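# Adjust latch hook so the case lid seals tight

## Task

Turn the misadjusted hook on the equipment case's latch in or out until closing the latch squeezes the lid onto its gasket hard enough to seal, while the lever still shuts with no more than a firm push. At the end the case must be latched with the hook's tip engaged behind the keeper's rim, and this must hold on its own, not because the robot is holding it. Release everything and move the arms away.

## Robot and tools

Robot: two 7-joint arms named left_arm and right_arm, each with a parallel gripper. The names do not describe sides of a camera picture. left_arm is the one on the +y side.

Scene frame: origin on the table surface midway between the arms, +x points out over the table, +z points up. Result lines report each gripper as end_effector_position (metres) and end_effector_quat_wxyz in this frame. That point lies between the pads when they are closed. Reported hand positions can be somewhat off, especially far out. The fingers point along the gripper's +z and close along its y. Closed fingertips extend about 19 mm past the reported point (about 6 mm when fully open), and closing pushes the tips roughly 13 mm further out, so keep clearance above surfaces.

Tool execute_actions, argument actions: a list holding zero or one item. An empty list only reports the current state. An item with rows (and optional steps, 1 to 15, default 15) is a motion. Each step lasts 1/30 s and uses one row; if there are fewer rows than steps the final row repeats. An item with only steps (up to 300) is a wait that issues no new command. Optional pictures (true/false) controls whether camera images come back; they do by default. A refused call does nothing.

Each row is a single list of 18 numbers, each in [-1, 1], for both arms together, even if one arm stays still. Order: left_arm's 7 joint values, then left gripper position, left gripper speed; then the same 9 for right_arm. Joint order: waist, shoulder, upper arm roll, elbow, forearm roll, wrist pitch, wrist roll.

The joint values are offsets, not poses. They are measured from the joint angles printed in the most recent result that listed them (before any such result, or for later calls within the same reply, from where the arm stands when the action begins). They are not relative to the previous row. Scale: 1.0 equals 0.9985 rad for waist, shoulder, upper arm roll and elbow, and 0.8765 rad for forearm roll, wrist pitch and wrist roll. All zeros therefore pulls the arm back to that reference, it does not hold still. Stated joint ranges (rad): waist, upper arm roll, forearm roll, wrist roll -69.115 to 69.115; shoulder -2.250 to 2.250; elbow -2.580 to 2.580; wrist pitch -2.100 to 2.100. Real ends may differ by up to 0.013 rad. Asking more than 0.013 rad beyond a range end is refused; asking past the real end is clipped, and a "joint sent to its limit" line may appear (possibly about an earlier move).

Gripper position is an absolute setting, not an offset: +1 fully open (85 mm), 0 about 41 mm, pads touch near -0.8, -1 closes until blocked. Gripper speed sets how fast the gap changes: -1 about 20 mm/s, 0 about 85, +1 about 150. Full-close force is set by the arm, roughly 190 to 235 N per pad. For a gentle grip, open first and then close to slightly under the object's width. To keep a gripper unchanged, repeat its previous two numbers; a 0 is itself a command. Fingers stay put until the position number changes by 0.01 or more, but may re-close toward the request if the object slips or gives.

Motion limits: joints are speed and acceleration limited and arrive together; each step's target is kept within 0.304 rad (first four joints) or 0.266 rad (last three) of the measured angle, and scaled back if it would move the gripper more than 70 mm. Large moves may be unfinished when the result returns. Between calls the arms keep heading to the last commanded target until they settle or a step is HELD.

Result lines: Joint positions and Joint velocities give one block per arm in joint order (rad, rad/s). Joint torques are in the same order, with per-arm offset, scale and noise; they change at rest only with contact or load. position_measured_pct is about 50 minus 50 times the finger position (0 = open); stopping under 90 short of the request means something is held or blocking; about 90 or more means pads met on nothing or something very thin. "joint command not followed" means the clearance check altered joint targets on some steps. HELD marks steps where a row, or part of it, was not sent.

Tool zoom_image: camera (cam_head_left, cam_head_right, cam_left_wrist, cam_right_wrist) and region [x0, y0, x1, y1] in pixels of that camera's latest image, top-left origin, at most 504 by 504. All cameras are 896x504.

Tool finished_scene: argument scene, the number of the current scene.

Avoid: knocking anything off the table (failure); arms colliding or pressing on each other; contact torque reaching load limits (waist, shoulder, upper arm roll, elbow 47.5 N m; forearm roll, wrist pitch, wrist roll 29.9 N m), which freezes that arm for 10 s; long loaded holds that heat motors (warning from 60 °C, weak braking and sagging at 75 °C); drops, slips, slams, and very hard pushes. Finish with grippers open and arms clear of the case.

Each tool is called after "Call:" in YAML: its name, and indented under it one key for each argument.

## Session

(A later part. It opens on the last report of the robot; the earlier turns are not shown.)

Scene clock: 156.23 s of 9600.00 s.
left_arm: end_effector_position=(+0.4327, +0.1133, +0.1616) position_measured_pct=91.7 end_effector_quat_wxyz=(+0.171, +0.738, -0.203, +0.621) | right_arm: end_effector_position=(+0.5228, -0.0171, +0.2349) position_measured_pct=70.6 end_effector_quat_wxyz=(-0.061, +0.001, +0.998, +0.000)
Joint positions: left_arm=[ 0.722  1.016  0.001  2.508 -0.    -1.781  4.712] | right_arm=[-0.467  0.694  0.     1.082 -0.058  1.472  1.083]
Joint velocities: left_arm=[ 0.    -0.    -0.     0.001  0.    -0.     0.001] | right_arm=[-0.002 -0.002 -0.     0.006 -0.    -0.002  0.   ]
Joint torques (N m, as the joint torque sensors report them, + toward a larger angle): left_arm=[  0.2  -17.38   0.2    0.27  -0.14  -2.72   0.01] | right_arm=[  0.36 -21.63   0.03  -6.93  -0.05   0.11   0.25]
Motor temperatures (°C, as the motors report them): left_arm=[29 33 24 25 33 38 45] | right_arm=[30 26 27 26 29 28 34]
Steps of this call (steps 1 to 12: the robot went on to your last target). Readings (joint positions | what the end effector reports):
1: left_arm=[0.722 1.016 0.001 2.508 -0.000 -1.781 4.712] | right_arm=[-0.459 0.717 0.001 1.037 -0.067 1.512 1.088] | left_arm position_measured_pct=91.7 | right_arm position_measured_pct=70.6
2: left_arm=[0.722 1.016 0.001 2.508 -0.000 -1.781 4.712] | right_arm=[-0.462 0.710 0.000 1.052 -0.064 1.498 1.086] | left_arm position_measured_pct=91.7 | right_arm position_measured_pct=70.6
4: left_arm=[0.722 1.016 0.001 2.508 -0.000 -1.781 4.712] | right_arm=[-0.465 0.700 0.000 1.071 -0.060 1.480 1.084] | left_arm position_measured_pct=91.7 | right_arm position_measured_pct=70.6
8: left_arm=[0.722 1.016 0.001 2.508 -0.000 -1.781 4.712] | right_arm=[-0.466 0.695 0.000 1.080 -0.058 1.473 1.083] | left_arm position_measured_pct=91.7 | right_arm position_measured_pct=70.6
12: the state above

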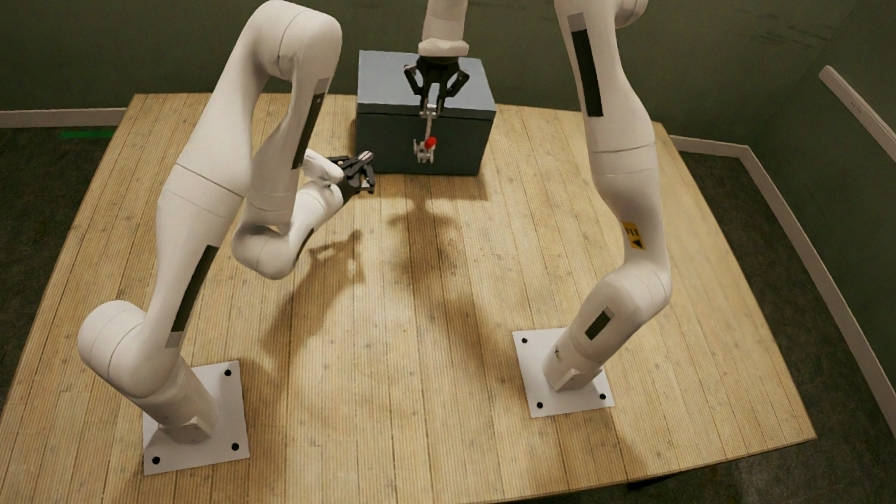

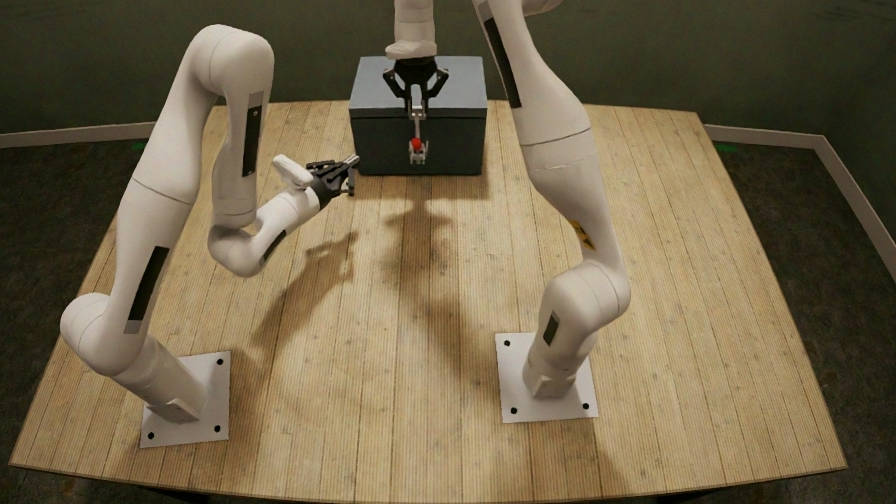

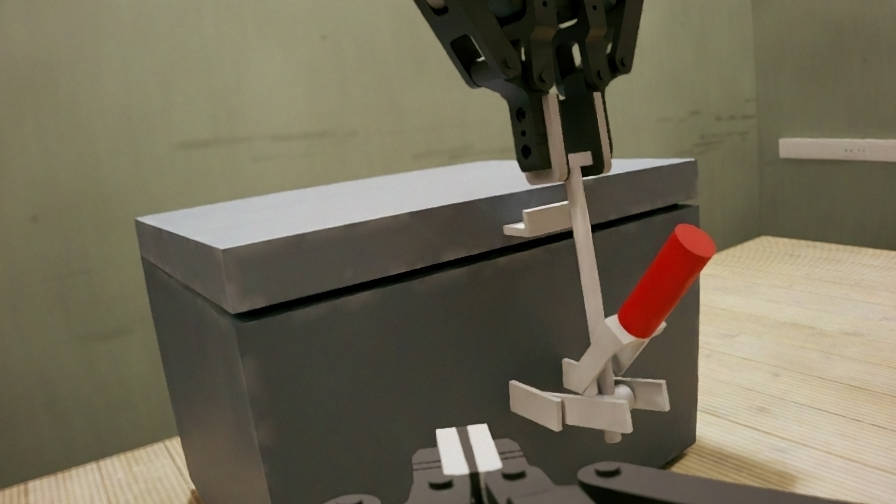

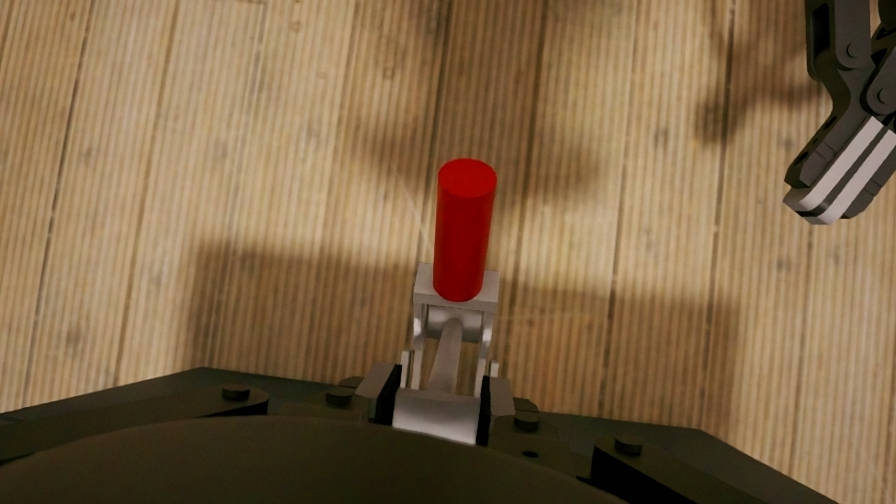

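Call:
execute_actions:
  actions: []

Scene clock: 163.70 s of 9600.00 s.
left_arm: end_effector_position=(+0.4327, +0.1133, +0.1616) position_measured_pct=91.7 end_effector_quat_wxyz=(+0.171, +0.738, -0.203, +0.621) | right_arm: end_effector_position=(+0.5227, -0.0171, +0.2349) position_measured_pct=70.6 end_effector_quat_wxyz=(-0.061, +0.001, +0.998, +0.000)
Joint positions: left_arm=[ 0.722  1.016  0.001  2.508 -0.    -1.781  4.712] | right_arm=[-0.467  0.694  0.     1.083 -0.058  1.472  1.083]
Joint velocities: left_arm=[ 0.001  0.    -0.    -0.001  0.    -0.001  0.   ] | right_arm=[ 0.    -0.001 -0.001 -0.001  0.     0.001 -0.002]
Joint torques (N m, as the joint torque sensors report them, + toward a larger angle): left_arm=[  0.29 -17.55   0.14   0.31  -0.07  -2.73   0.01] | right_arm=[ -0.12 -21.16  -0.32  -7.75   0.02   0.24  -0.01]
Motor temperatures (°C, as the motors report them): left_arm=[29 33 24 25 33 38 45] | right_arm=[30 26 27 26 29 28 34]
Steps of this call (steps 1 to 30: the robot went on to your last target; steps 31 to 224: nothing new was sent). Readings (joint positions | what the end effector reports):
1: left_arm=[0.722 1.016 0.001 2.508 -0.000 -1.781 4.712] | right_arm=[-0.467 0.694 0.000 1.082 -0.058 1.472 1.083] | left_arm position_measured_pct=91.7 | right_arm position_measured_pct=70.6
2: left_arm=[0.722 1.016 0.001 2.508 -0.000 -1.781 4.712] | right_arm=[-0.467 0.694 0.000 1.082 -0.058 1.472 1.083] | left_arm position_measured_pct=91.7 | right_arm position_measured_pct=70.6
4: left_arm=[0.722 1.016 0.001 2.508 -0.000 -1.781 4.712] | right_arm=[-0.467 0.694 0.000 1.083 -0.058 1.472 1.083] | left_arm position_measured_pct=91.7 | right_arm position_measured_pct=70.6
8: left_arm=[0.722 1.016 0.001 2.508 -0.000 -1.781 4.712] | right_arm=[-0.467 0.694 0.000 1.083 -0.058 1.472 1.083] | left_arm position_measured_pct=91.7 | right_arm position_measured_pct=70.6
224: the state above
All arms were judged still, so your last target was given up. Only a new action makes them travel on or press farther. Fingers that are still opening or closing keep moving.

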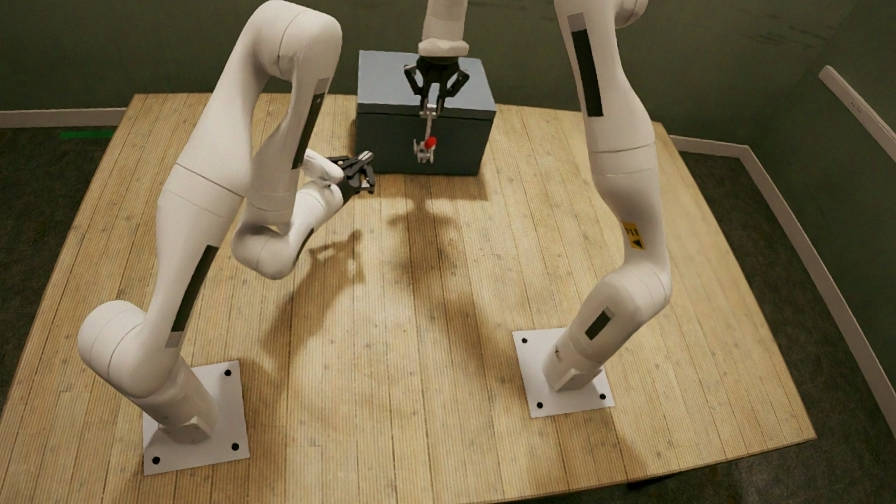

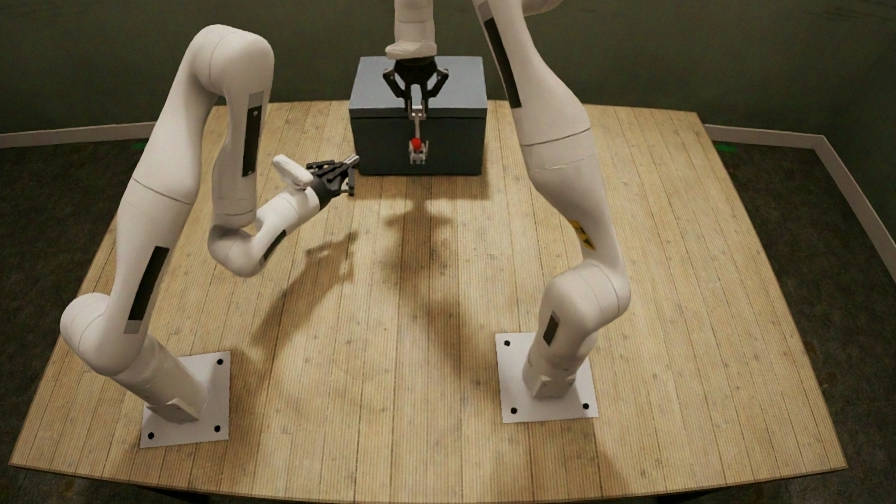

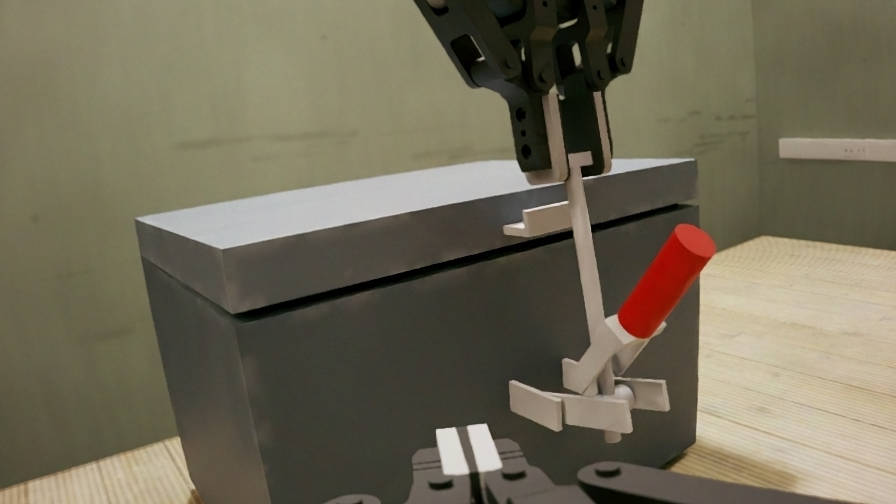

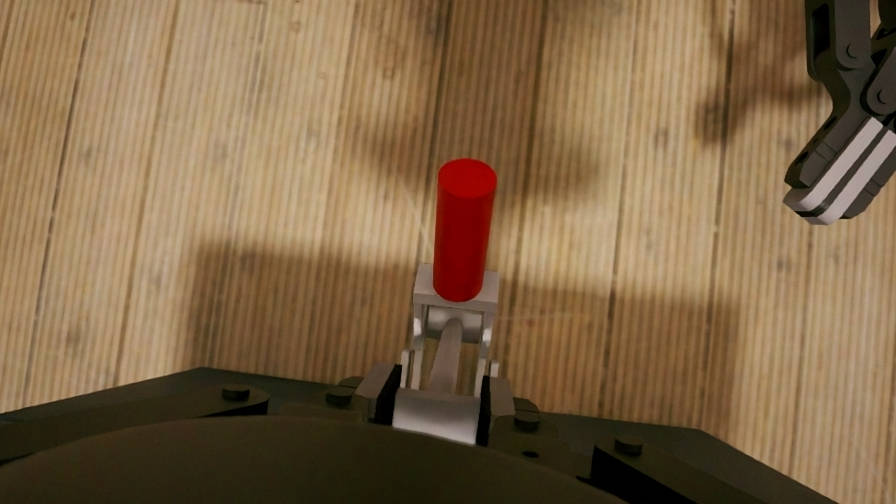

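Call:
execute_actions:
  actions:
    - {"rows":[[0,0,0,0,0,0,0,-1,0,0,0,0,0,0,0,-1,-0.5,-0.5]],"steps":15}
  pictures: false

Call:
execute_actions:
  actions:
    - {"steps":15}

Scene clock: 167.87 s of 9600.00 s.
left_arm: end_effector_position=(+0.4327, +0.1133, +0.1616) position_measured_pct=91.7 end_effector_quat_wxyz=(+0.171, +0.738, -0.203, +0.621) | right_arm: end_effector_position=(+0.5224, -0.0180, +0.2349) position_measured_pct=70.6 end_effector_quat_wxyz=(-0.059, +0.251, +0.966, -0.016)
Joint positions: left_arm=[ 0.722  1.016  0.001  2.508 -0.    -1.781  4.712] | right_arm=[-0.467  0.694  0.001  1.083 -0.057  1.473  0.577]
Joint velocities: left_arm=[-0.001 -0.     0.    -0.     0.     0.001  0.002] | right_arm=[ 0.    -0.001  0.     0.001  0.     0.005 -1.213]
Joint torques (N m, as the joint torque sensors report them, + toward a larger angle): left_arm=[  0.   -16.96   0.18   0.27  -0.11  -2.71   0.1 ] | right_arm=[ -0.01 -21.19  -0.47  -8.2   -0.65  -0.46  -0.06]
Motor temperatures (°C, as the motors report them): left_arm=[29 34 24 25 33 38 45] | right_arm=[30 26 27 26 29 28 34]
Steps of this call (steps 1 to 110: nothing new was sent; steps 111 to 125: all 15 steps of this action). Readings (joint positions | what the end effector reports):
111: left_arm=[0.722 1.016 0.001 2.508 -0.000 -1.781 4.712] | right_arm=[-0.467 0.694 0.000 1.083 -0.058 1.472 1.081] | left_arm position_measured_pct=91.7 | right_arm position_measured_pct=70.6
112: left_arm=[0.722 1.016 0.001 2.508 -0.000 -1.781 4.712] | right_arm=[-0.467 0.694 0.000 1.083 -0.058 1.472 1.072] | left_arm position_measured_pct=91.7 | right_arm position_measured_pct=70.6
114: left_arm=[0.722 1.016 0.001 2.508 -0.000 -1.781 4.712] | right_arm=[-0.467 0.694 0.000 1.083 -0.058 1.472 1.021] | left_arm position_measured_pct=91.7 | right_arm position_measured_pct=70.6
118: left_arm=[0.722 1.016 0.001 2.508 -0.000 -1.781 4.712] | right_arm=[-0.467 0.694 0.001 1.083 -0.058 1.472 0.861] | left_arm position_measured_pct=91.7 | right_arm position_measured_pct=70.6
125: the state above

Scene clock: 168.37 s of 9600.00 s.
left_arm: end_effector_position=(+0.4327, +0.1133, +0.1616) position_measured_pct=91.7 end_effector_quat_wxyz=(+0.171, +0.738, -0.203, +0.621) | right_arm: end_effector_position=(+0.5217, -0.0183, +0.2350) position_measured_pct=70.6 end_effector_quat_wxyz=(-0.056, +0.424, +0.904, -0.027)
Joint positions: left_arm=[ 0.722  1.016  0.001  2.508 -0.    -1.781  4.712] | right_arm=[-0.467  0.693  0.001  1.084 -0.057  1.475  0.207]
Joint velocities: left_arm=[ 0.001  0.    -0.     0.     0.     0.     0.001] | right_arm=[-0.     0.001 -0.002  0.001 -0.001 -0.    -0.011]
Joint torques (N m, as the joint torque sensors report them, + toward a larger angle): left_arm=[  0.14 -17.37   0.18   0.52  -0.11  -2.85   0.06] | right_arm=[ -0.13 -21.06  -0.14  -9.04  -0.73  -1.29   0.01]
Motor temperatures (°C, as the motors report them): left_arm=[29 34 24 25 33 38 45] | right_arm=[30 26 27 26 29 28 34]
Steps of this call (steps 1 to 15: the robot went on to your last target). Readings (joint positions | what the end effector reports):
1: left_arm=[0.722 1.016 0.001 2.508 -0.000 -1.781 4.712] | right_arm=[-0.467 0.694 0.001 1.083 -0.057 1.473 0.536] | left_arm position_measured_pct=91.7 | right_arm position_measured_pct=70.6
2: left_arm=[0.722 1.016 0.001 2.508 -0.000 -1.781 4.712] | right_arm=[-0.467 0.694 0.001 1.083 -0.057 1.473 0.496] | left_arm position_measured_pct=91.7 | right_arm position_measured_pct=70.6
4: left_arm=[0.722 1.016 0.001 2.508 -0.000 -1.781 4.712] | right_arm=[-0.467 0.694 0.001 1.084 -0.057 1.474 0.414] | left_arm position_measured_pct=91.7 | right_arm position_measured_pct=70.6
8: left_arm=[0.722 1.016 0.001 2.508 -0.000 -1.781 4.712] | right_arm=[-0.467 0.694 0.001 1.084 -0.057 1.475 0.262] | left_arm position_measured_pct=91.7 | right_arm position_measured_pct=70.6
15: the state above

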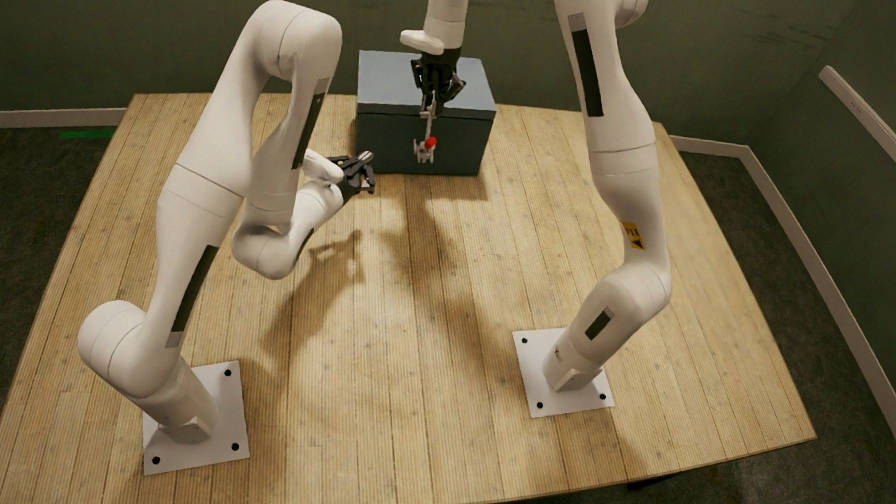

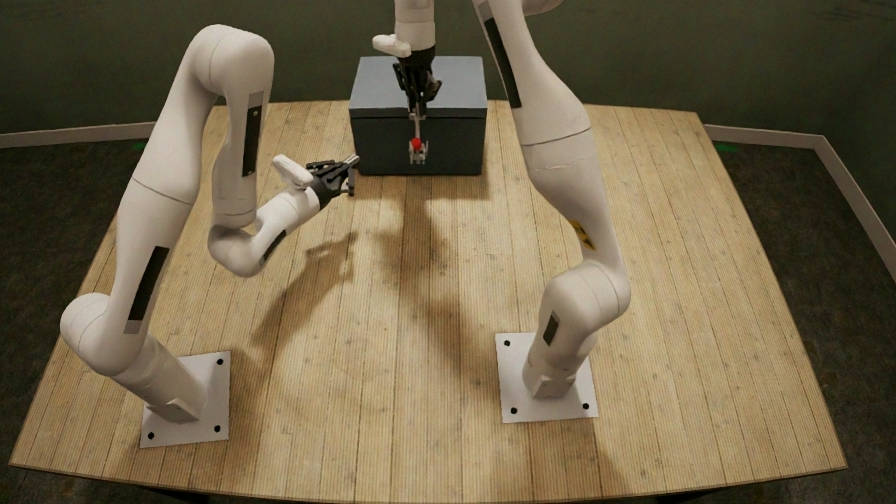

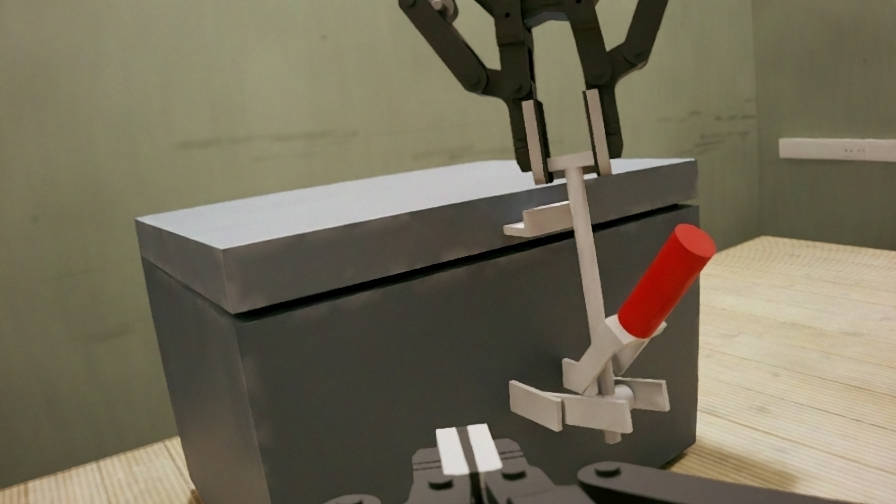

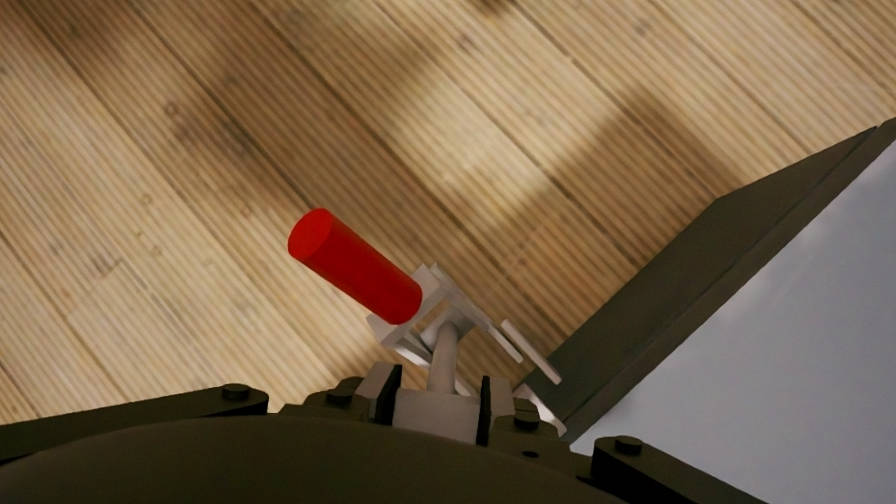

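Call:
execute_actions:
  actions:
    - {"rows":[[0,0,0,0,0,0,0,-1,0,0,0,0,0,0,0,-1,-0.5,-0.5]],"steps":15}
  pictures: false

Call:
execute_actions:
  actions:
    - {"rows":[[0,0,0,0,0,0,0,-1,0,0,0,0,0,0,0,-1,-0.5,-0.5]],"steps":15}
  pictures: false

Call:
execute_actions:
  actions:
    - {"rows":[[0,0,0,0,0,0,0,-1,0,0,0,0,0,0,0,-1,-0.5,-0.5]],"steps":15}
  pictures: false

Call:
execute_actions:
  actions:
    - {"rows":[[0,0,0,0,0,0,0,-1,0,0,0,0,0,0,0,-1,-0.5,-0.5]],"steps":15}

Scene clock: 171.07 s of 9600.00 s.
left_arm: end_effector_position=(+0.4327, +0.1133, +0.1616) position_measured_pct=91.7 end_effector_quat_wxyz=(+0.171, +0.738, -0.203, +0.621) | right_arm: end_effector_position=(+0.5203, -0.0186, +0.2351) position_measured_pct=70.6 end_effector_quat_wxyz=(-0.048, +0.637, +0.769, -0.042)
Joint positions: left_arm=[ 0.722  1.016  0.001  2.508 -0.    -1.781  4.712] | right_arm=[-0.467  0.693  0.     1.085 -0.058  1.478 -0.3  ]
Joint velocities: left_arm=[-0.    -0.    -0.    -0.    -0.    -0.001 -0.001] | right_arm=[-0.001 -0.002 -0.     0.003 -0.002  0.004 -1.214]
Joint torques (N m, as the joint torque sensors report them, + toward a larger angle): left_arm=[ -0.09 -17.73  -0.19   0.34  -0.09  -2.61  -0.02] | right_arm=[  0.47 -20.89  -0.39  -9.13  -0.23  -1.43   0.18]
Motor temperatures (°C, as the motors report them): left_arm=[29 34 24 25 33 38 45] | right_arm=[30 26 27 26 29 28 34]
Steps of this call (steps 1 to 15: the robot went on to your last target; steps 16 to 66: nothing new was sent; steps 67 to 81: all 15 steps of this action). Readings (joint positions | what the end effector reports):
67: left_arm=[0.722 1.016 0.001 2.508 -0.000 -1.781 4.712] | right_arm=[-0.467 0.693 0.001 1.084 -0.057 1.475 0.205] | left_arm position_measured_pct=91.7 | right_arm position_measured_pct=70.6
68: left_arm=[0.722 1.016 0.001 2.508 -0.000 -1.781 4.712] | right_arm=[-0.467 0.693 0.001 1.084 -0.057 1.475 0.195] | left_arm position_measured_pct=91.7 | right_arm position_measured_pct=70.6
70: left_arm=[0.722 1.016 0.001 2.508 -0.000 -1.781 4.712] | right_arm=[-0.467 0.693 0.001 1.084 -0.057 1.475 0.144] | left_arm position_measured_pct=91.7 | right_arm position_measured_pct=70.6
74: left_arm=[0.722 1.016 0.001 2.508 -0.000 -1.781 4.712] | right_arm=[-0.467 0.693 0.000 1.085 -0.058 1.476 -0.015] | left_arm position_measured_pct=91.7 | right_arm position_measured_pct=70.6
81: the state above

Scene clock: 171.57 s of 9600.00 s.
left_arm: end_effector_position=(+0.4327, +0.1133, +0.1616) position_measured_pct=91.7 end_effector_quat_wxyz=(+0.171, +0.738, -0.203, +0.621) | right_arm: end_effector_position=(+0.5189, -0.0184, +0.2352) position_measured_pct=70.6 end_effector_quat_wxyz=(-0.034, +0.838, +0.542, -0.056)
Joint positions: left_arm=[ 0.722  1.016  0.001  2.508 -0.    -1.781  4.712] | right_arm=[-0.468  0.692 -0.     1.087 -0.058  1.48  -0.909]
Joint velocities: left_arm=[-0.001  0.     0.     0.    -0.     0.001  0.   ] | right_arm=[-0.001 -0.001 -0.001  0.002 -0.003  0.    -1.218]
Joint torques (N m, as the joint torque sensors report them, + toward a larger angle): left_arm=[ -0.08 -17.1    0.     0.43  -0.06  -2.79   0.04] | right_arm=[  0.71 -21.16   0.63  -8.79  -0.02  -1.16   0.01]
Motor temperatures (°C, as the motors report them): left_arm=[29 34 24 25 33 38 45] | right_arm=[30 26 27 26 29 28 34]
Steps of this call (steps 1 to 15: all 15 steps of this action). Readings (joint positions | what the end effector reports):
1: left_arm=[0.722 1.016 0.001 2.508 -0.000 -1.781 4.712] | right_arm=[-0.467 0.693 0.000 1.086 -0.058 1.478 -0.340] | left_arm position_measured_pct=91.7 | right_arm position_measured_pct=70.6
2: left_arm=[0.722 1.016 0.001 2.508 -0.000 -1.781 4.712] | right_arm=[-0.467 0.693 0.000 1.086 -0.058 1.478 -0.381] | left_arm position_measured_pct=91.7 | right_arm position_measured_pct=70.6
4: left_arm=[0.722 1.016 0.001 2.508 -0.000 -1.781 4.712] | right_arm=[-0.467 0.692 0.000 1.086 -0.058 1.478 -0.462] | left_arm position_measured_pct=91.7 | right_arm position_measured_pct=70.6
8: left_arm=[0.722 1.016 0.001 2.508 -0.000 -1.781 4.712] | right_arm=[-0.468 0.692 -0.000 1.086 -0.058 1.479 -0.625] | left_arm position_measured_pct=91.7 | right_arm position_measured_pct=70.6
15: the state above

Scene clock: 172.07 s of 9600.00 s.
left_arm: end_effector_position=(+0.4327, +0.1133, +0.1616) position_measured_pct=91.7 end_effector_quat_wxyz=(+0.171, +0.738, -0.203, +0.621) | right_arm: end_effector_position=(+0.5177, -0.0179, +0.2353) position_measured_pct=70.6 end_effector_quat_wxyz=(-0.016, +0.962, +0.266, -0.065)
Joint positions: left_arm=[ 0.722  1.016  0.001  2.508 -0.    -1.781  4.712] | right_arm=[-0.469  0.692 -0.001  1.088 -0.059  1.482 -1.519]
Joint velocities: left_arm=[ 0.001  0.     0.     0.     0.    -0.001 -0.001] | right_arm=[-0.001  0.001 -0.002  0.    -0.003  0.001 -1.217]
Joint torques (N m, as the joint torque sensors report them, + toward a larger angle): left_arm=[  0.29 -17.52   0.1    0.3   -0.02  -2.92   0.02] | right_arm=[  0.41 -21.87   0.39  -8.35   0.51  -0.95  -0.15]
Motor temperatures (°C, as the motors report them): left_arm=[29 34 24 25 33 38 45] | right_arm=[30 26 27 26 29 28 34]
Steps of this call (steps 1 to 15: all 15 steps of this action). Readings (joint positions | what the end effector reports):
1: left_arm=[0.722 1.016 0.001 2.508 -0.000 -1.781 4.712] | right_arm=[-0.468 0.692 -0.000 1.087 -0.058 1.480 -0.950] | left_arm position_measured_pct=91.7 | right_arm position_measured_pct=70.6
2: left_arm=[0.722 1.016 0.001 2.508 -0.000 -1.781 4.712] | right_arm=[-0.468 0.692 -0.000 1.087 -0.059 1.480 -0.991] | left_arm position_measured_pct=91.7 | right_arm position_measured_pct=70.6
4: left_arm=[0.722 1.016 0.001 2.508 -0.000 -1.781 4.712] | right_arm=[-0.468 0.692 -0.001 1.087 -0.059 1.480 -1.072] | left_arm position_measured_pct=91.7 | right_arm position_measured_pct=70.6
8: left_arm=[0.722 1.016 0.001 2.508 -0.000 -1.781 4.712] | right_arm=[-0.468 0.692 -0.001 1.087 -0.059 1.481 -1.235] | left_arm position_measured_pct=91.7 | right_arm position_measured_pct=70.6
15: the state above

Scene clock: 172.57 s of 9600.00 s.
left_arm: end_effector_position=(+0.4327, +0.1133, +0.1616) position_measured_pct=91.7 end_effector_quat_wxyz=(+0.171, +0.738, -0.203, +0.621) | right_arm: end_effector_position=(+0.5166, -0.0170, +0.2353) position_measured_pct=70.6 end_effector_quat_wxyz=(+0.004, +0.997, -0.034, -0.067)
Joint positions: left_arm=[ 0.722  1.016  0.001  2.508 -0.    -1.781  4.712] | right_arm=[-0.469  0.691 -0.002  1.088 -0.061  1.483 -2.129]
Joint velocities: left_arm=[-0.     0.001  0.    -0.     0.    -0.    -0.001] | right_arm=[-0.     0.001 -0.002 -0.001 -0.001 -0.    -1.218]
Joint torques (N m, as the joint torque sensors report them, + toward a larger angle): left_arm=[ -0.06 -17.31   0.07   0.27  -0.12  -2.8    0.07] | right_arm=[  0.46 -21.44  -0.12  -8.34   0.67  -0.14   0.05]
Motor temperatures (°C, as the motors report them): left_arm=[29 34 24 25 33 38 45] | right_arm=[30 26 27 26 29 28 34]
Steps of this call (steps 1 to 15: all 15 steps of this action). Readings (joint positions | what the end effector reports):
1: left_arm=[0.722 1.016 0.001 2.508 -0.000 -1.781 4.712] | right_arm=[-0.469 0.692 -0.001 1.088 -0.059 1.482 -1.560] | left_arm position_measured_pct=91.7 | right_arm position_measured_pct=70.6
2: left_arm=[0.722 1.016 0.001 2.508 -0.000 -1.781 4.712] | right_arm=[-0.469 0.692 -0.001 1.088 -0.059 1.482 -1.600] | left_arm position_measured_pct=91.7 | right_arm position_measured_pct=70.6
4: left_arm=[0.722 1.016 0.001 2.508 -0.000 -1.781 4.712] | right_arm=[-0.469 0.692 -0.001 1.088 -0.060 1.482 -1.682] | left_arm position_measured_pct=91.7 | right_arm position_measured_pct=70.6
8: left_arm=[0.722 1.016 0.001 2.508 -0.000 -1.781 4.712] | right_arm=[-0.469 0.691 -0.002 1.088 -0.060 1.483 -1.844] | left_arm position_measured_pct=91.7 | right_arm position_measured_pct=70.6
15: the state above

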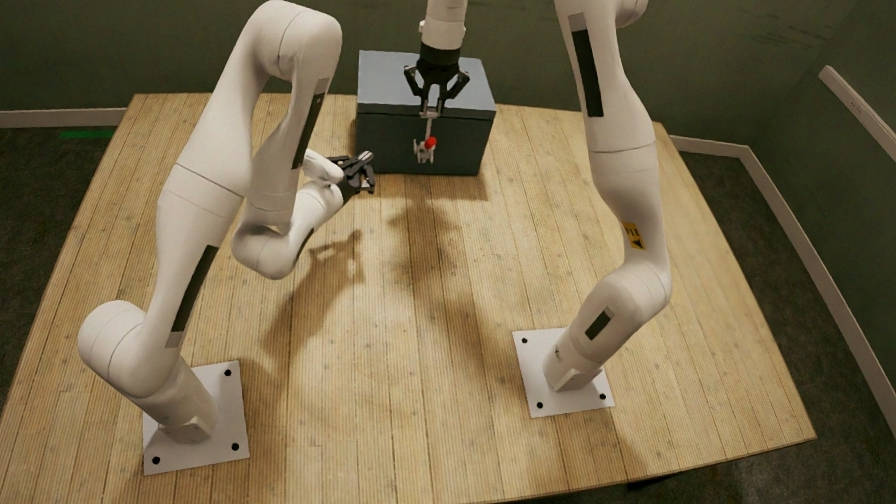

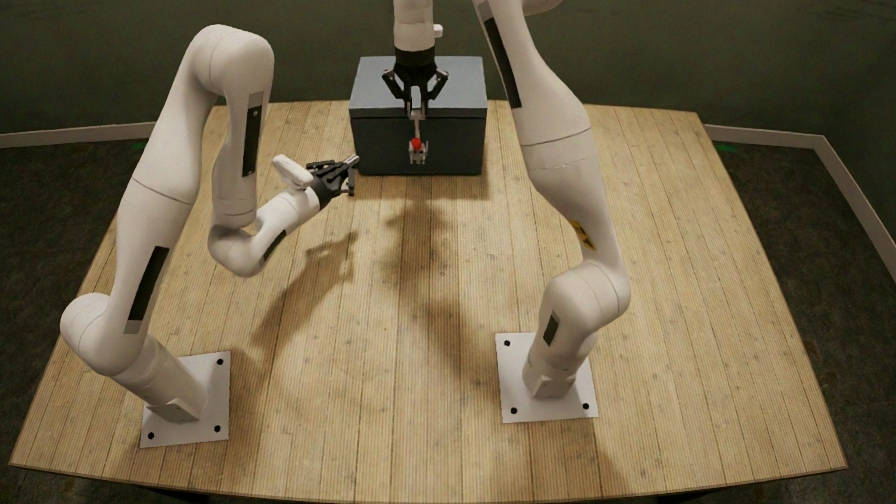

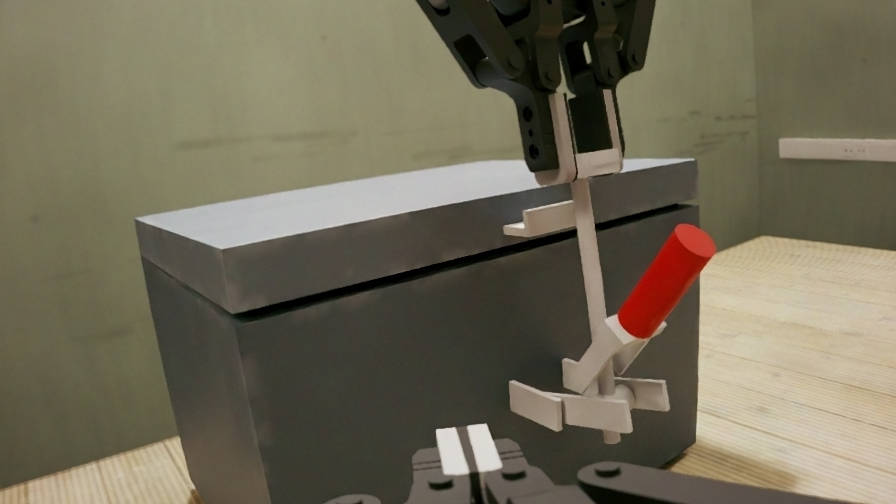

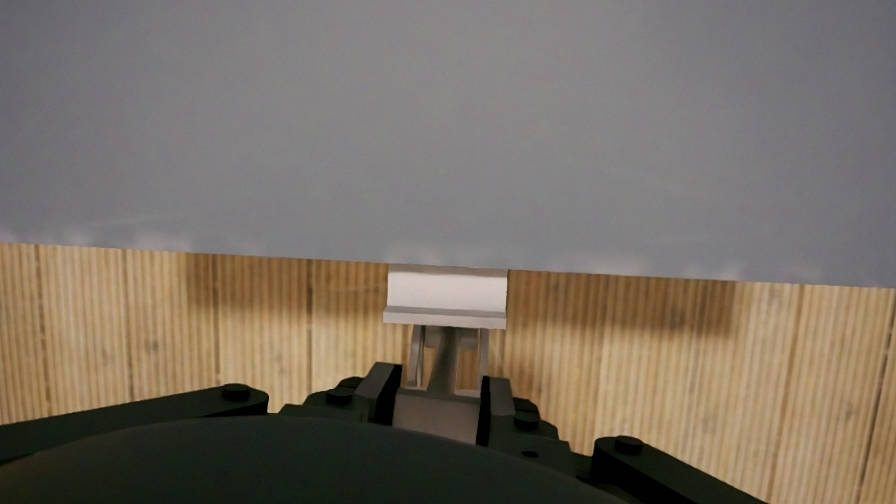

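Call:
execute_actions:
  actions: []
  pictures: false

Call:
execute_actions:
  actions:
    - {"rows":[[0,0,0,0,0,0,0,-1,0,0,0,0,0,0,0,-1,-0.5,-0.5]],"steps":15}
  pictures: false

Call:
execute_actions:
  actions:
    - {"rows":[[0,0,0,0,0,0,0,-1,0,0,0,0,0,0,0,-1,-0.5,-0.5]],"steps":15}
  pictures: false

Call:
execute_actions:
  actions:
    - {"rows":[[0,0,0,0,0,0,0,-1,0,0,0,0,0,0,0,-1,-0.5,-0.5]],"steps":15}
  pictures: false

Call:
execute_actions:
  actions:
    - {"rows":[[0,0,0,0,0,0,0,-1,0,0,0,0,0,0,0,-0.535,-0.5,-0.5]],"steps":15}

Scene clock: 174.67 s of 9600.00 s.
left_arm: end_effector_position=(+0.4327, +0.1133, +0.1616) position_measured_pct=91.7 end_effector_quat_wxyz=(+0.171, +0.738, -0.203, +0.621) | right_arm: end_effector_position=(+0.5167, -0.0166, +0.2352) position_measured_pct=70.6 end_effector_quat_wxyz=(+0.013, +0.984, -0.166, -0.066)
Joint positions: left_arm=[ 0.722  1.016  0.001  2.508 -0.    -1.781  4.712] | right_arm=[-0.47   0.692 -0.002  1.088 -0.061  1.482 -2.396]
Joint velocities: left_arm=[ 0.    -0.     0.    -0.001 -0.    -0.    -0.001] | right_arm=[ 0.    -0.001  0.002  0.     0.    -0.     0.   ]
Joint torques (N m, as the joint torque sensors report them, + toward a larger angle): left_arm=[  0.23 -17.5    0.18   0.22  -0.15  -2.64   0.02] | right_arm=[  0.56 -21.55   0.39  -8.05   0.93  -0.29  -0.05]
Motor temperatures (°C, as the motors report them): left_arm=[29 34 24 25 33 38 45] | right_arm=[30 26 27 26 29 28 34]
Steps of this call (steps 1 to 30: the robot went on to your last target; steps 31 to 63: nothing new was sent). Readings (joint positions | what the end effector reports):
1: left_arm=[0.722 1.016 0.001 2.508 -0.000 -1.781 4.712] | right_arm=[-0.469 0.692 -0.002 1.088 -0.061 1.483 -2.170] | left_arm position_measured_pct=91.7 | right_arm position_measured_pct=70.6
2: left_arm=[0.722 1.016 0.001 2.508 -0.000 -1.781 4.712] | right_arm=[-0.469 0.692 -0.002 1.088 -0.061 1.483 -2.210] | left_arm position_measured_pct=91.7 | right_arm position_measured_pct=70.6
4: left_arm=[0.722 1.016 0.001 2.508 -0.000 -1.781 4.712] | right_arm=[-0.469 0.692 -0.002 1.088 -0.061 1.482 -2.291] | left_arm position_measured_pct=91.7 | right_arm position_measured_pct=70.6
8: left_arm=[0.722 1.016 0.001 2.508 -0.000 -1.781 4.712] | right_arm=[-0.470 0.692 -0.002 1.088 -0.061 1.482 -2.386] | left_arm position_measured_pct=91.7 | right_arm position_measured_pct=70.6
63: the state above
All arms were judged still, so your last target was given up. Only a new action makes them travel on or press farther. Fingers that are still opening or closing keep moving.

Scene clock: 175.17 s of 9600.00 s.
left_arm: end_effector_position=(+0.4327, +0.1133, +0.1616) position_measured_pct=91.7 end_effector_quat_wxyz=(+0.171, +0.738, -0.203, +0.621) | right_arm: end_effector_position=(+0.5166, -0.0159, +0.2351) position_measured_pct=70.6 end_effector_quat_wxyz=(+0.028, +0.911, -0.406, -0.061)
Joint positions: left_arm=[ 0.722  1.016  0.001  2.508 -0.    -1.781  4.712] | right_arm=[-0.47   0.692 -0.003  1.088 -0.062  1.481 -2.902]
Joint velocities: left_arm=[-0.     0.     0.    -0.     0.     0.001 -0.   ] | right_arm=[-0.     0.001  0.    -0.003  0.001 -0.004 -1.216]
Joint torques (N m, as the joint torque sensors report them, + toward a larger angle): left_arm=[  0.2  -17.16   0.2    0.42  -0.14  -2.73   0.07] | right_arm=[  0.12 -21.66   0.05  -7.2    0.38   1.06   0.  ]
Motor temperatures (°C, as the motors report them): left_arm=[29 34 24 25 33 38 45] | right_arm=[30 26 27 26 29 28 34]
Steps of this call (steps 1 to 15: all 15 steps of this action). Readings (joint positions | what the end effector reports):
1: left_arm=[0.722 1.016 0.001 2.508 -0.000 -1.781 4.712] | right_arm=[-0.470 0.692 -0.002 1.088 -0.061 1.482 -2.397] | left_arm position_measured_pct=91.7 | right_arm position_measured_pct=70.6
2: left_arm=[0.722 1.016 0.001 2.508 -0.000 -1.781 4.712] | right_arm=[-0.470 0.692 -0.002 1.088 -0.061 1.482 -2.407] | left_arm position_measured_pct=91.7 | right_arm position_measured_pct=70.6
4: left_arm=[0.722 1.016 0.001 2.508 -0.000 -1.781 4.712] | right_arm=[-0.470 0.692 -0.002 1.088 -0.061 1.482 -2.457] | left_arm position_measured_pct=91.7 | right_arm position_measured_pct=70.6
8: left_arm=[0.722 1.016 0.001 2.508 -0.000 -1.781 4.712] | right_arm=[-0.470 0.692 -0.003 1.088 -0.061 1.482 -2.617] | left_arm position_measured_pct=91.7 | right_arm position_measured_pct=70.6
15: the state above

Scene clock: 175.67 s of 9600.00 s.
left_arm: end_effector_position=(+0.4327, +0.1133, +0.1616) position_measured_pct=91.7 end_effector_quat_wxyz=(+0.171, +0.738, -0.203, +0.621) | right_arm: end_effector_position=(+0.5173, -0.0156, +0.2349) position_measured_pct=70.6 end_effector_quat_wxyz=(+0.044, +0.747, -0.661, -0.050)
Joint positions: left_arm=[ 0.722  1.016  0.001  2.508 -0.    -1.781  4.712] | right_arm=[-0.47   0.693 -0.003  1.087 -0.062  1.48  -3.511]
Joint velocities: left_arm=[-0.    -0.     0.    -0.001  0.    -0.    -0.   ] | right_arm=[ 0.     0.002  0.001 -0.    -0.    -0.002 -1.217]
Joint torques (N m, as the joint torque sensors report them, + toward a larger angle): left_arm=[  0.23 -17.49   0.24   0.32  -0.03  -2.93   0.07] | right_arm=[  0.3  -22.16   0.06  -7.52   0.17   0.97   0.29]
Motor temperatures (°C, as the motors report them): left_arm=[29 34 24 25 33 38 45] | right_arm=[30 26 27 26 29 28 34]
Steps of this call (steps 1 to 15: all 15 steps of this action). Readings (joint positions | what the end effector reports):
1: left_arm=[0.722 1.016 0.001 2.508 -0.000 -1.781 4.712] | right_arm=[-0.470 0.692 -0.003 1.088 -0.062 1.481 -2.942] | left_arm position_measured_pct=91.7 | right_arm position_measured_pct=70.6
2: left_arm=[0.722 1.016 0.001 2.508 -0.000 -1.781 4.712] | right_arm=[-0.470 0.692 -0.003 1.088 -0.062 1.481 -2.983] | left_arm position_measured_pct=91.7 | right_arm position_measured_pct=70.6
4: left_arm=[0.722 1.016 0.001 2.508 -0.000 -1.781 4.712] | right_arm=[-0.470 0.692 -0.003 1.088 -0.062 1.481 -3.064] | left_arm position_measured_pct=91.7 | right_arm position_measured_pct=70.6
8: left_arm=[0.722 1.016 0.001 2.508 -0.000 -1.781 4.712] | right_arm=[-0.470 0.692 -0.003 1.087 -0.062 1.480 -3.227] | left_arm position_measured_pct=91.7 | right_arm position_measured_pct=70.6
15: the state above

Scene clock: 176.17 s of 9600.00 s.
left_arm: end_effector_position=(+0.4327, +0.1133, +0.1616) position_measured_pct=91.7 end_effector_quat_wxyz=(+0.171, +0.738, -0.203, +0.621) | right_arm: end_effector_position=(+0.5182, -0.0157, +0.2347) position_measured_pct=70.6 end_effector_quat_wxyz=(-0.056, -0.514, +0.855, +0.034)
Joint positions: left_arm=[ 0.722  1.016  0.001  2.508 -0.    -1.781  4.712] | right_arm=[-0.469  0.693 -0.002  1.086 -0.061  1.478 -4.121]
Joint velocities: left_arm=[-0.001 -0.    -0.    -0.     0.     0.     0.001] | right_arm=[ 0.001  0.001  0.001  0.     0.001 -0.002 -1.217]
Joint torques (N m, as the joint torque sensors report them, + toward a larger angle): left_arm=[  0.01 -17.46  -0.09   0.36  -0.22  -2.78   0.07] | right_arm=[ -0.72 -22.46  -0.69  -7.22  -0.25   1.15  -0.25]
Motor temperatures (°C, as the motors report them): left_arm=[29 34 24 25 33 38 45] | right_arm=[30 26 27 26 29 28 34]
Steps of this call (steps 1 to 15: all 15 steps of this action). Readings (joint positions | what the end effector reports):
1: left_arm=[0.722 1.016 0.001 2.508 -0.000 -1.781 4.712] | right_arm=[-0.470 0.693 -0.003 1.087 -0.062 1.480 -3.552] | left_arm position_measured_pct=91.7 | right_arm position_measured_pct=70.6
2: left_arm=[0.722 1.016 0.001 2.508 -0.000 -1.781 4.712] | right_arm=[-0.470 0.693 -0.003 1.087 -0.062 1.479 -3.593] | left_arm position_measured_pct=91.7 | right_arm position_measured_pct=70.6
4: left_arm=[0.722 1.016 0.001 2.508 -0.000 -1.781 4.712] | right_arm=[-0.470 0.693 -0.003 1.087 -0.062 1.479 -3.674] | left_arm position_measured_pct=91.7 | right_arm position_measured_pct=70.6
8: left_arm=[0.722 1.016 0.001 2.508 -0.000 -1.781 4.712] | right_arm=[-0.470 0.693 -0.003 1.087 -0.062 1.479 -3.836] | left_arm position_measured_pct=91.7 | right_arm position_measured_pct=70.6
15: the state above

Scene clock: 176.67 s of 9600.00 s.
left_arm: end_effector_position=(+0.4327, +0.1133, +0.1616) position_measured_pct=91.7 end_effector_quat_wxyz=(+0.171, +0.738, -0.203, +0.621) | right_arm: end_effector_position=(+0.5191, -0.0161, +0.2345) position_measured_pct=70.6 end_effector_quat_wxyz=(-0.062, -0.302, +0.951, +0.019)
Joint positions: left_arm=[ 0.722  1.016  0.001  2.508 -0.    -1.781  4.712] | right_arm=[-0.469  0.694 -0.002  1.086 -0.061  1.477 -4.587]
Joint velocities: left_arm=[ 0.    -0.    -0.     0.     0.     0.     0.001] | right_arm=[ 0.    -0.    -0.002 -0.001 -0.     0.    -0.038]
Joint torques (N m, as the joint torque sensors report them, + toward a larger angle): left_arm=[  0.51 -17.05  -0.04   0.36  -0.05  -2.97   0.28] | right_arm=[ -0.76 -21.88  -0.98  -7.41  -0.15   0.83   0.42]
Motor temperatures (°C, as the motors report them): left_arm=[29 34 24 25 33 38 45] | right_arm=[30 26 27 26 29 28 34]
Steps of this call (steps 1 to 15: all 15 steps of this action). Readings (joint positions | what the end effector reports):
1: left_arm=[0.722 1.016 0.001 2.508 -0.000 -1.781 4.712] | right_arm=[-0.469 0.693 -0.002 1.086 -0.061 1.478 -4.162] | left_arm position_measured_pct=91.7 | right_arm position_measured_pct=70.6
2: left_arm=[0.722 1.016 0.001 2.508 -0.000 -1.781 4.712] | right_arm=[-0.469 0.693 -0.002 1.086 -0.061 1.478 -4.202] | left_arm position_measured_pct=91.7 | right_arm position_measured_pct=70.6
4: left_arm=[0.722 1.016 0.001 2.508 -0.000 -1.781 4.712] | right_arm=[-0.469 0.693 -0.002 1.086 -0.061 1.478 -4.284] | left_arm position_measured_pct=91.7 | right_arm position_measured_pct=70.6
8: left_arm=[0.722 1.016 0.001 2.508 -0.000 -1.781 4.712] | right_arm=[-0.469 0.694 -0.002 1.086 -0.061 1.477 -4.446] | left_arm position_measured_pct=91.7 | right_arm position_measured_pct=70.6
15: the state above

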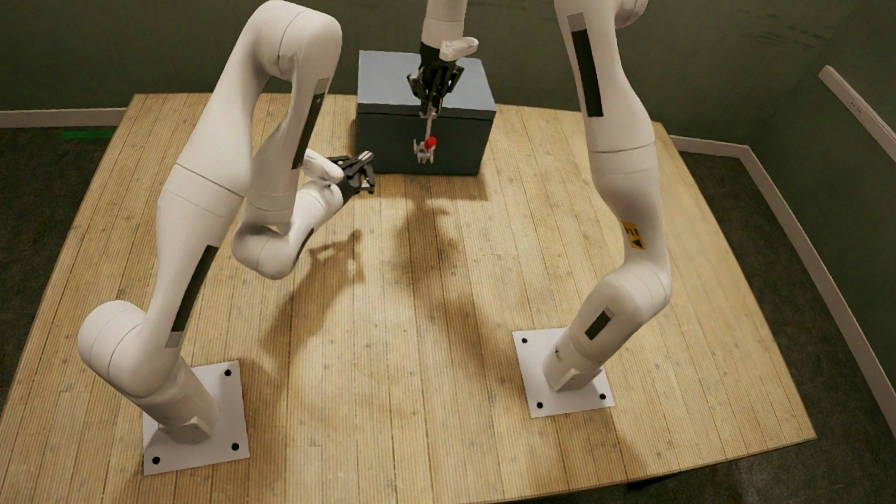

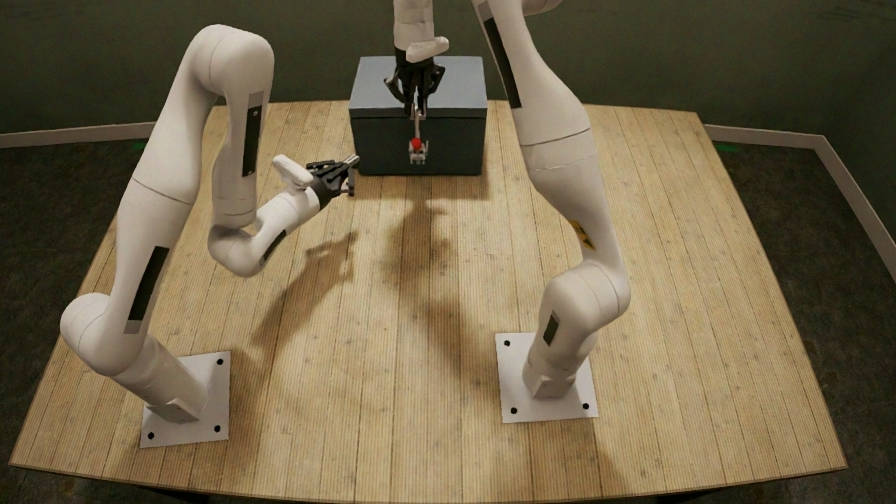

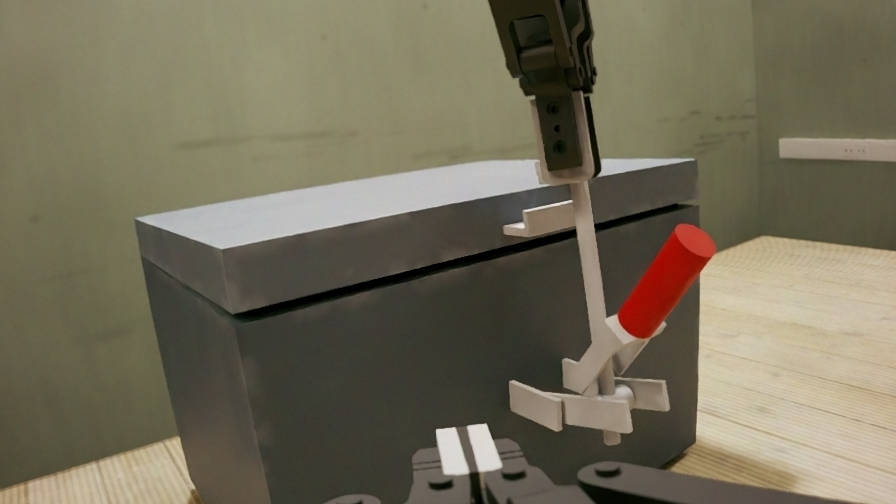

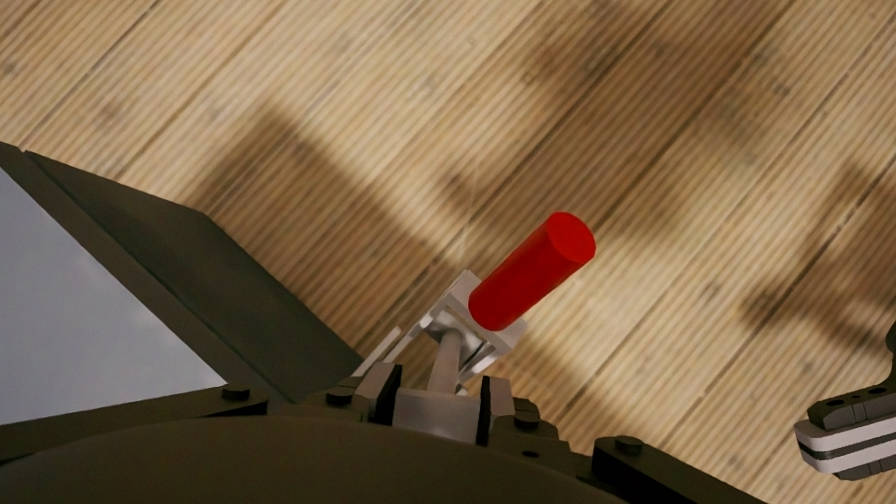

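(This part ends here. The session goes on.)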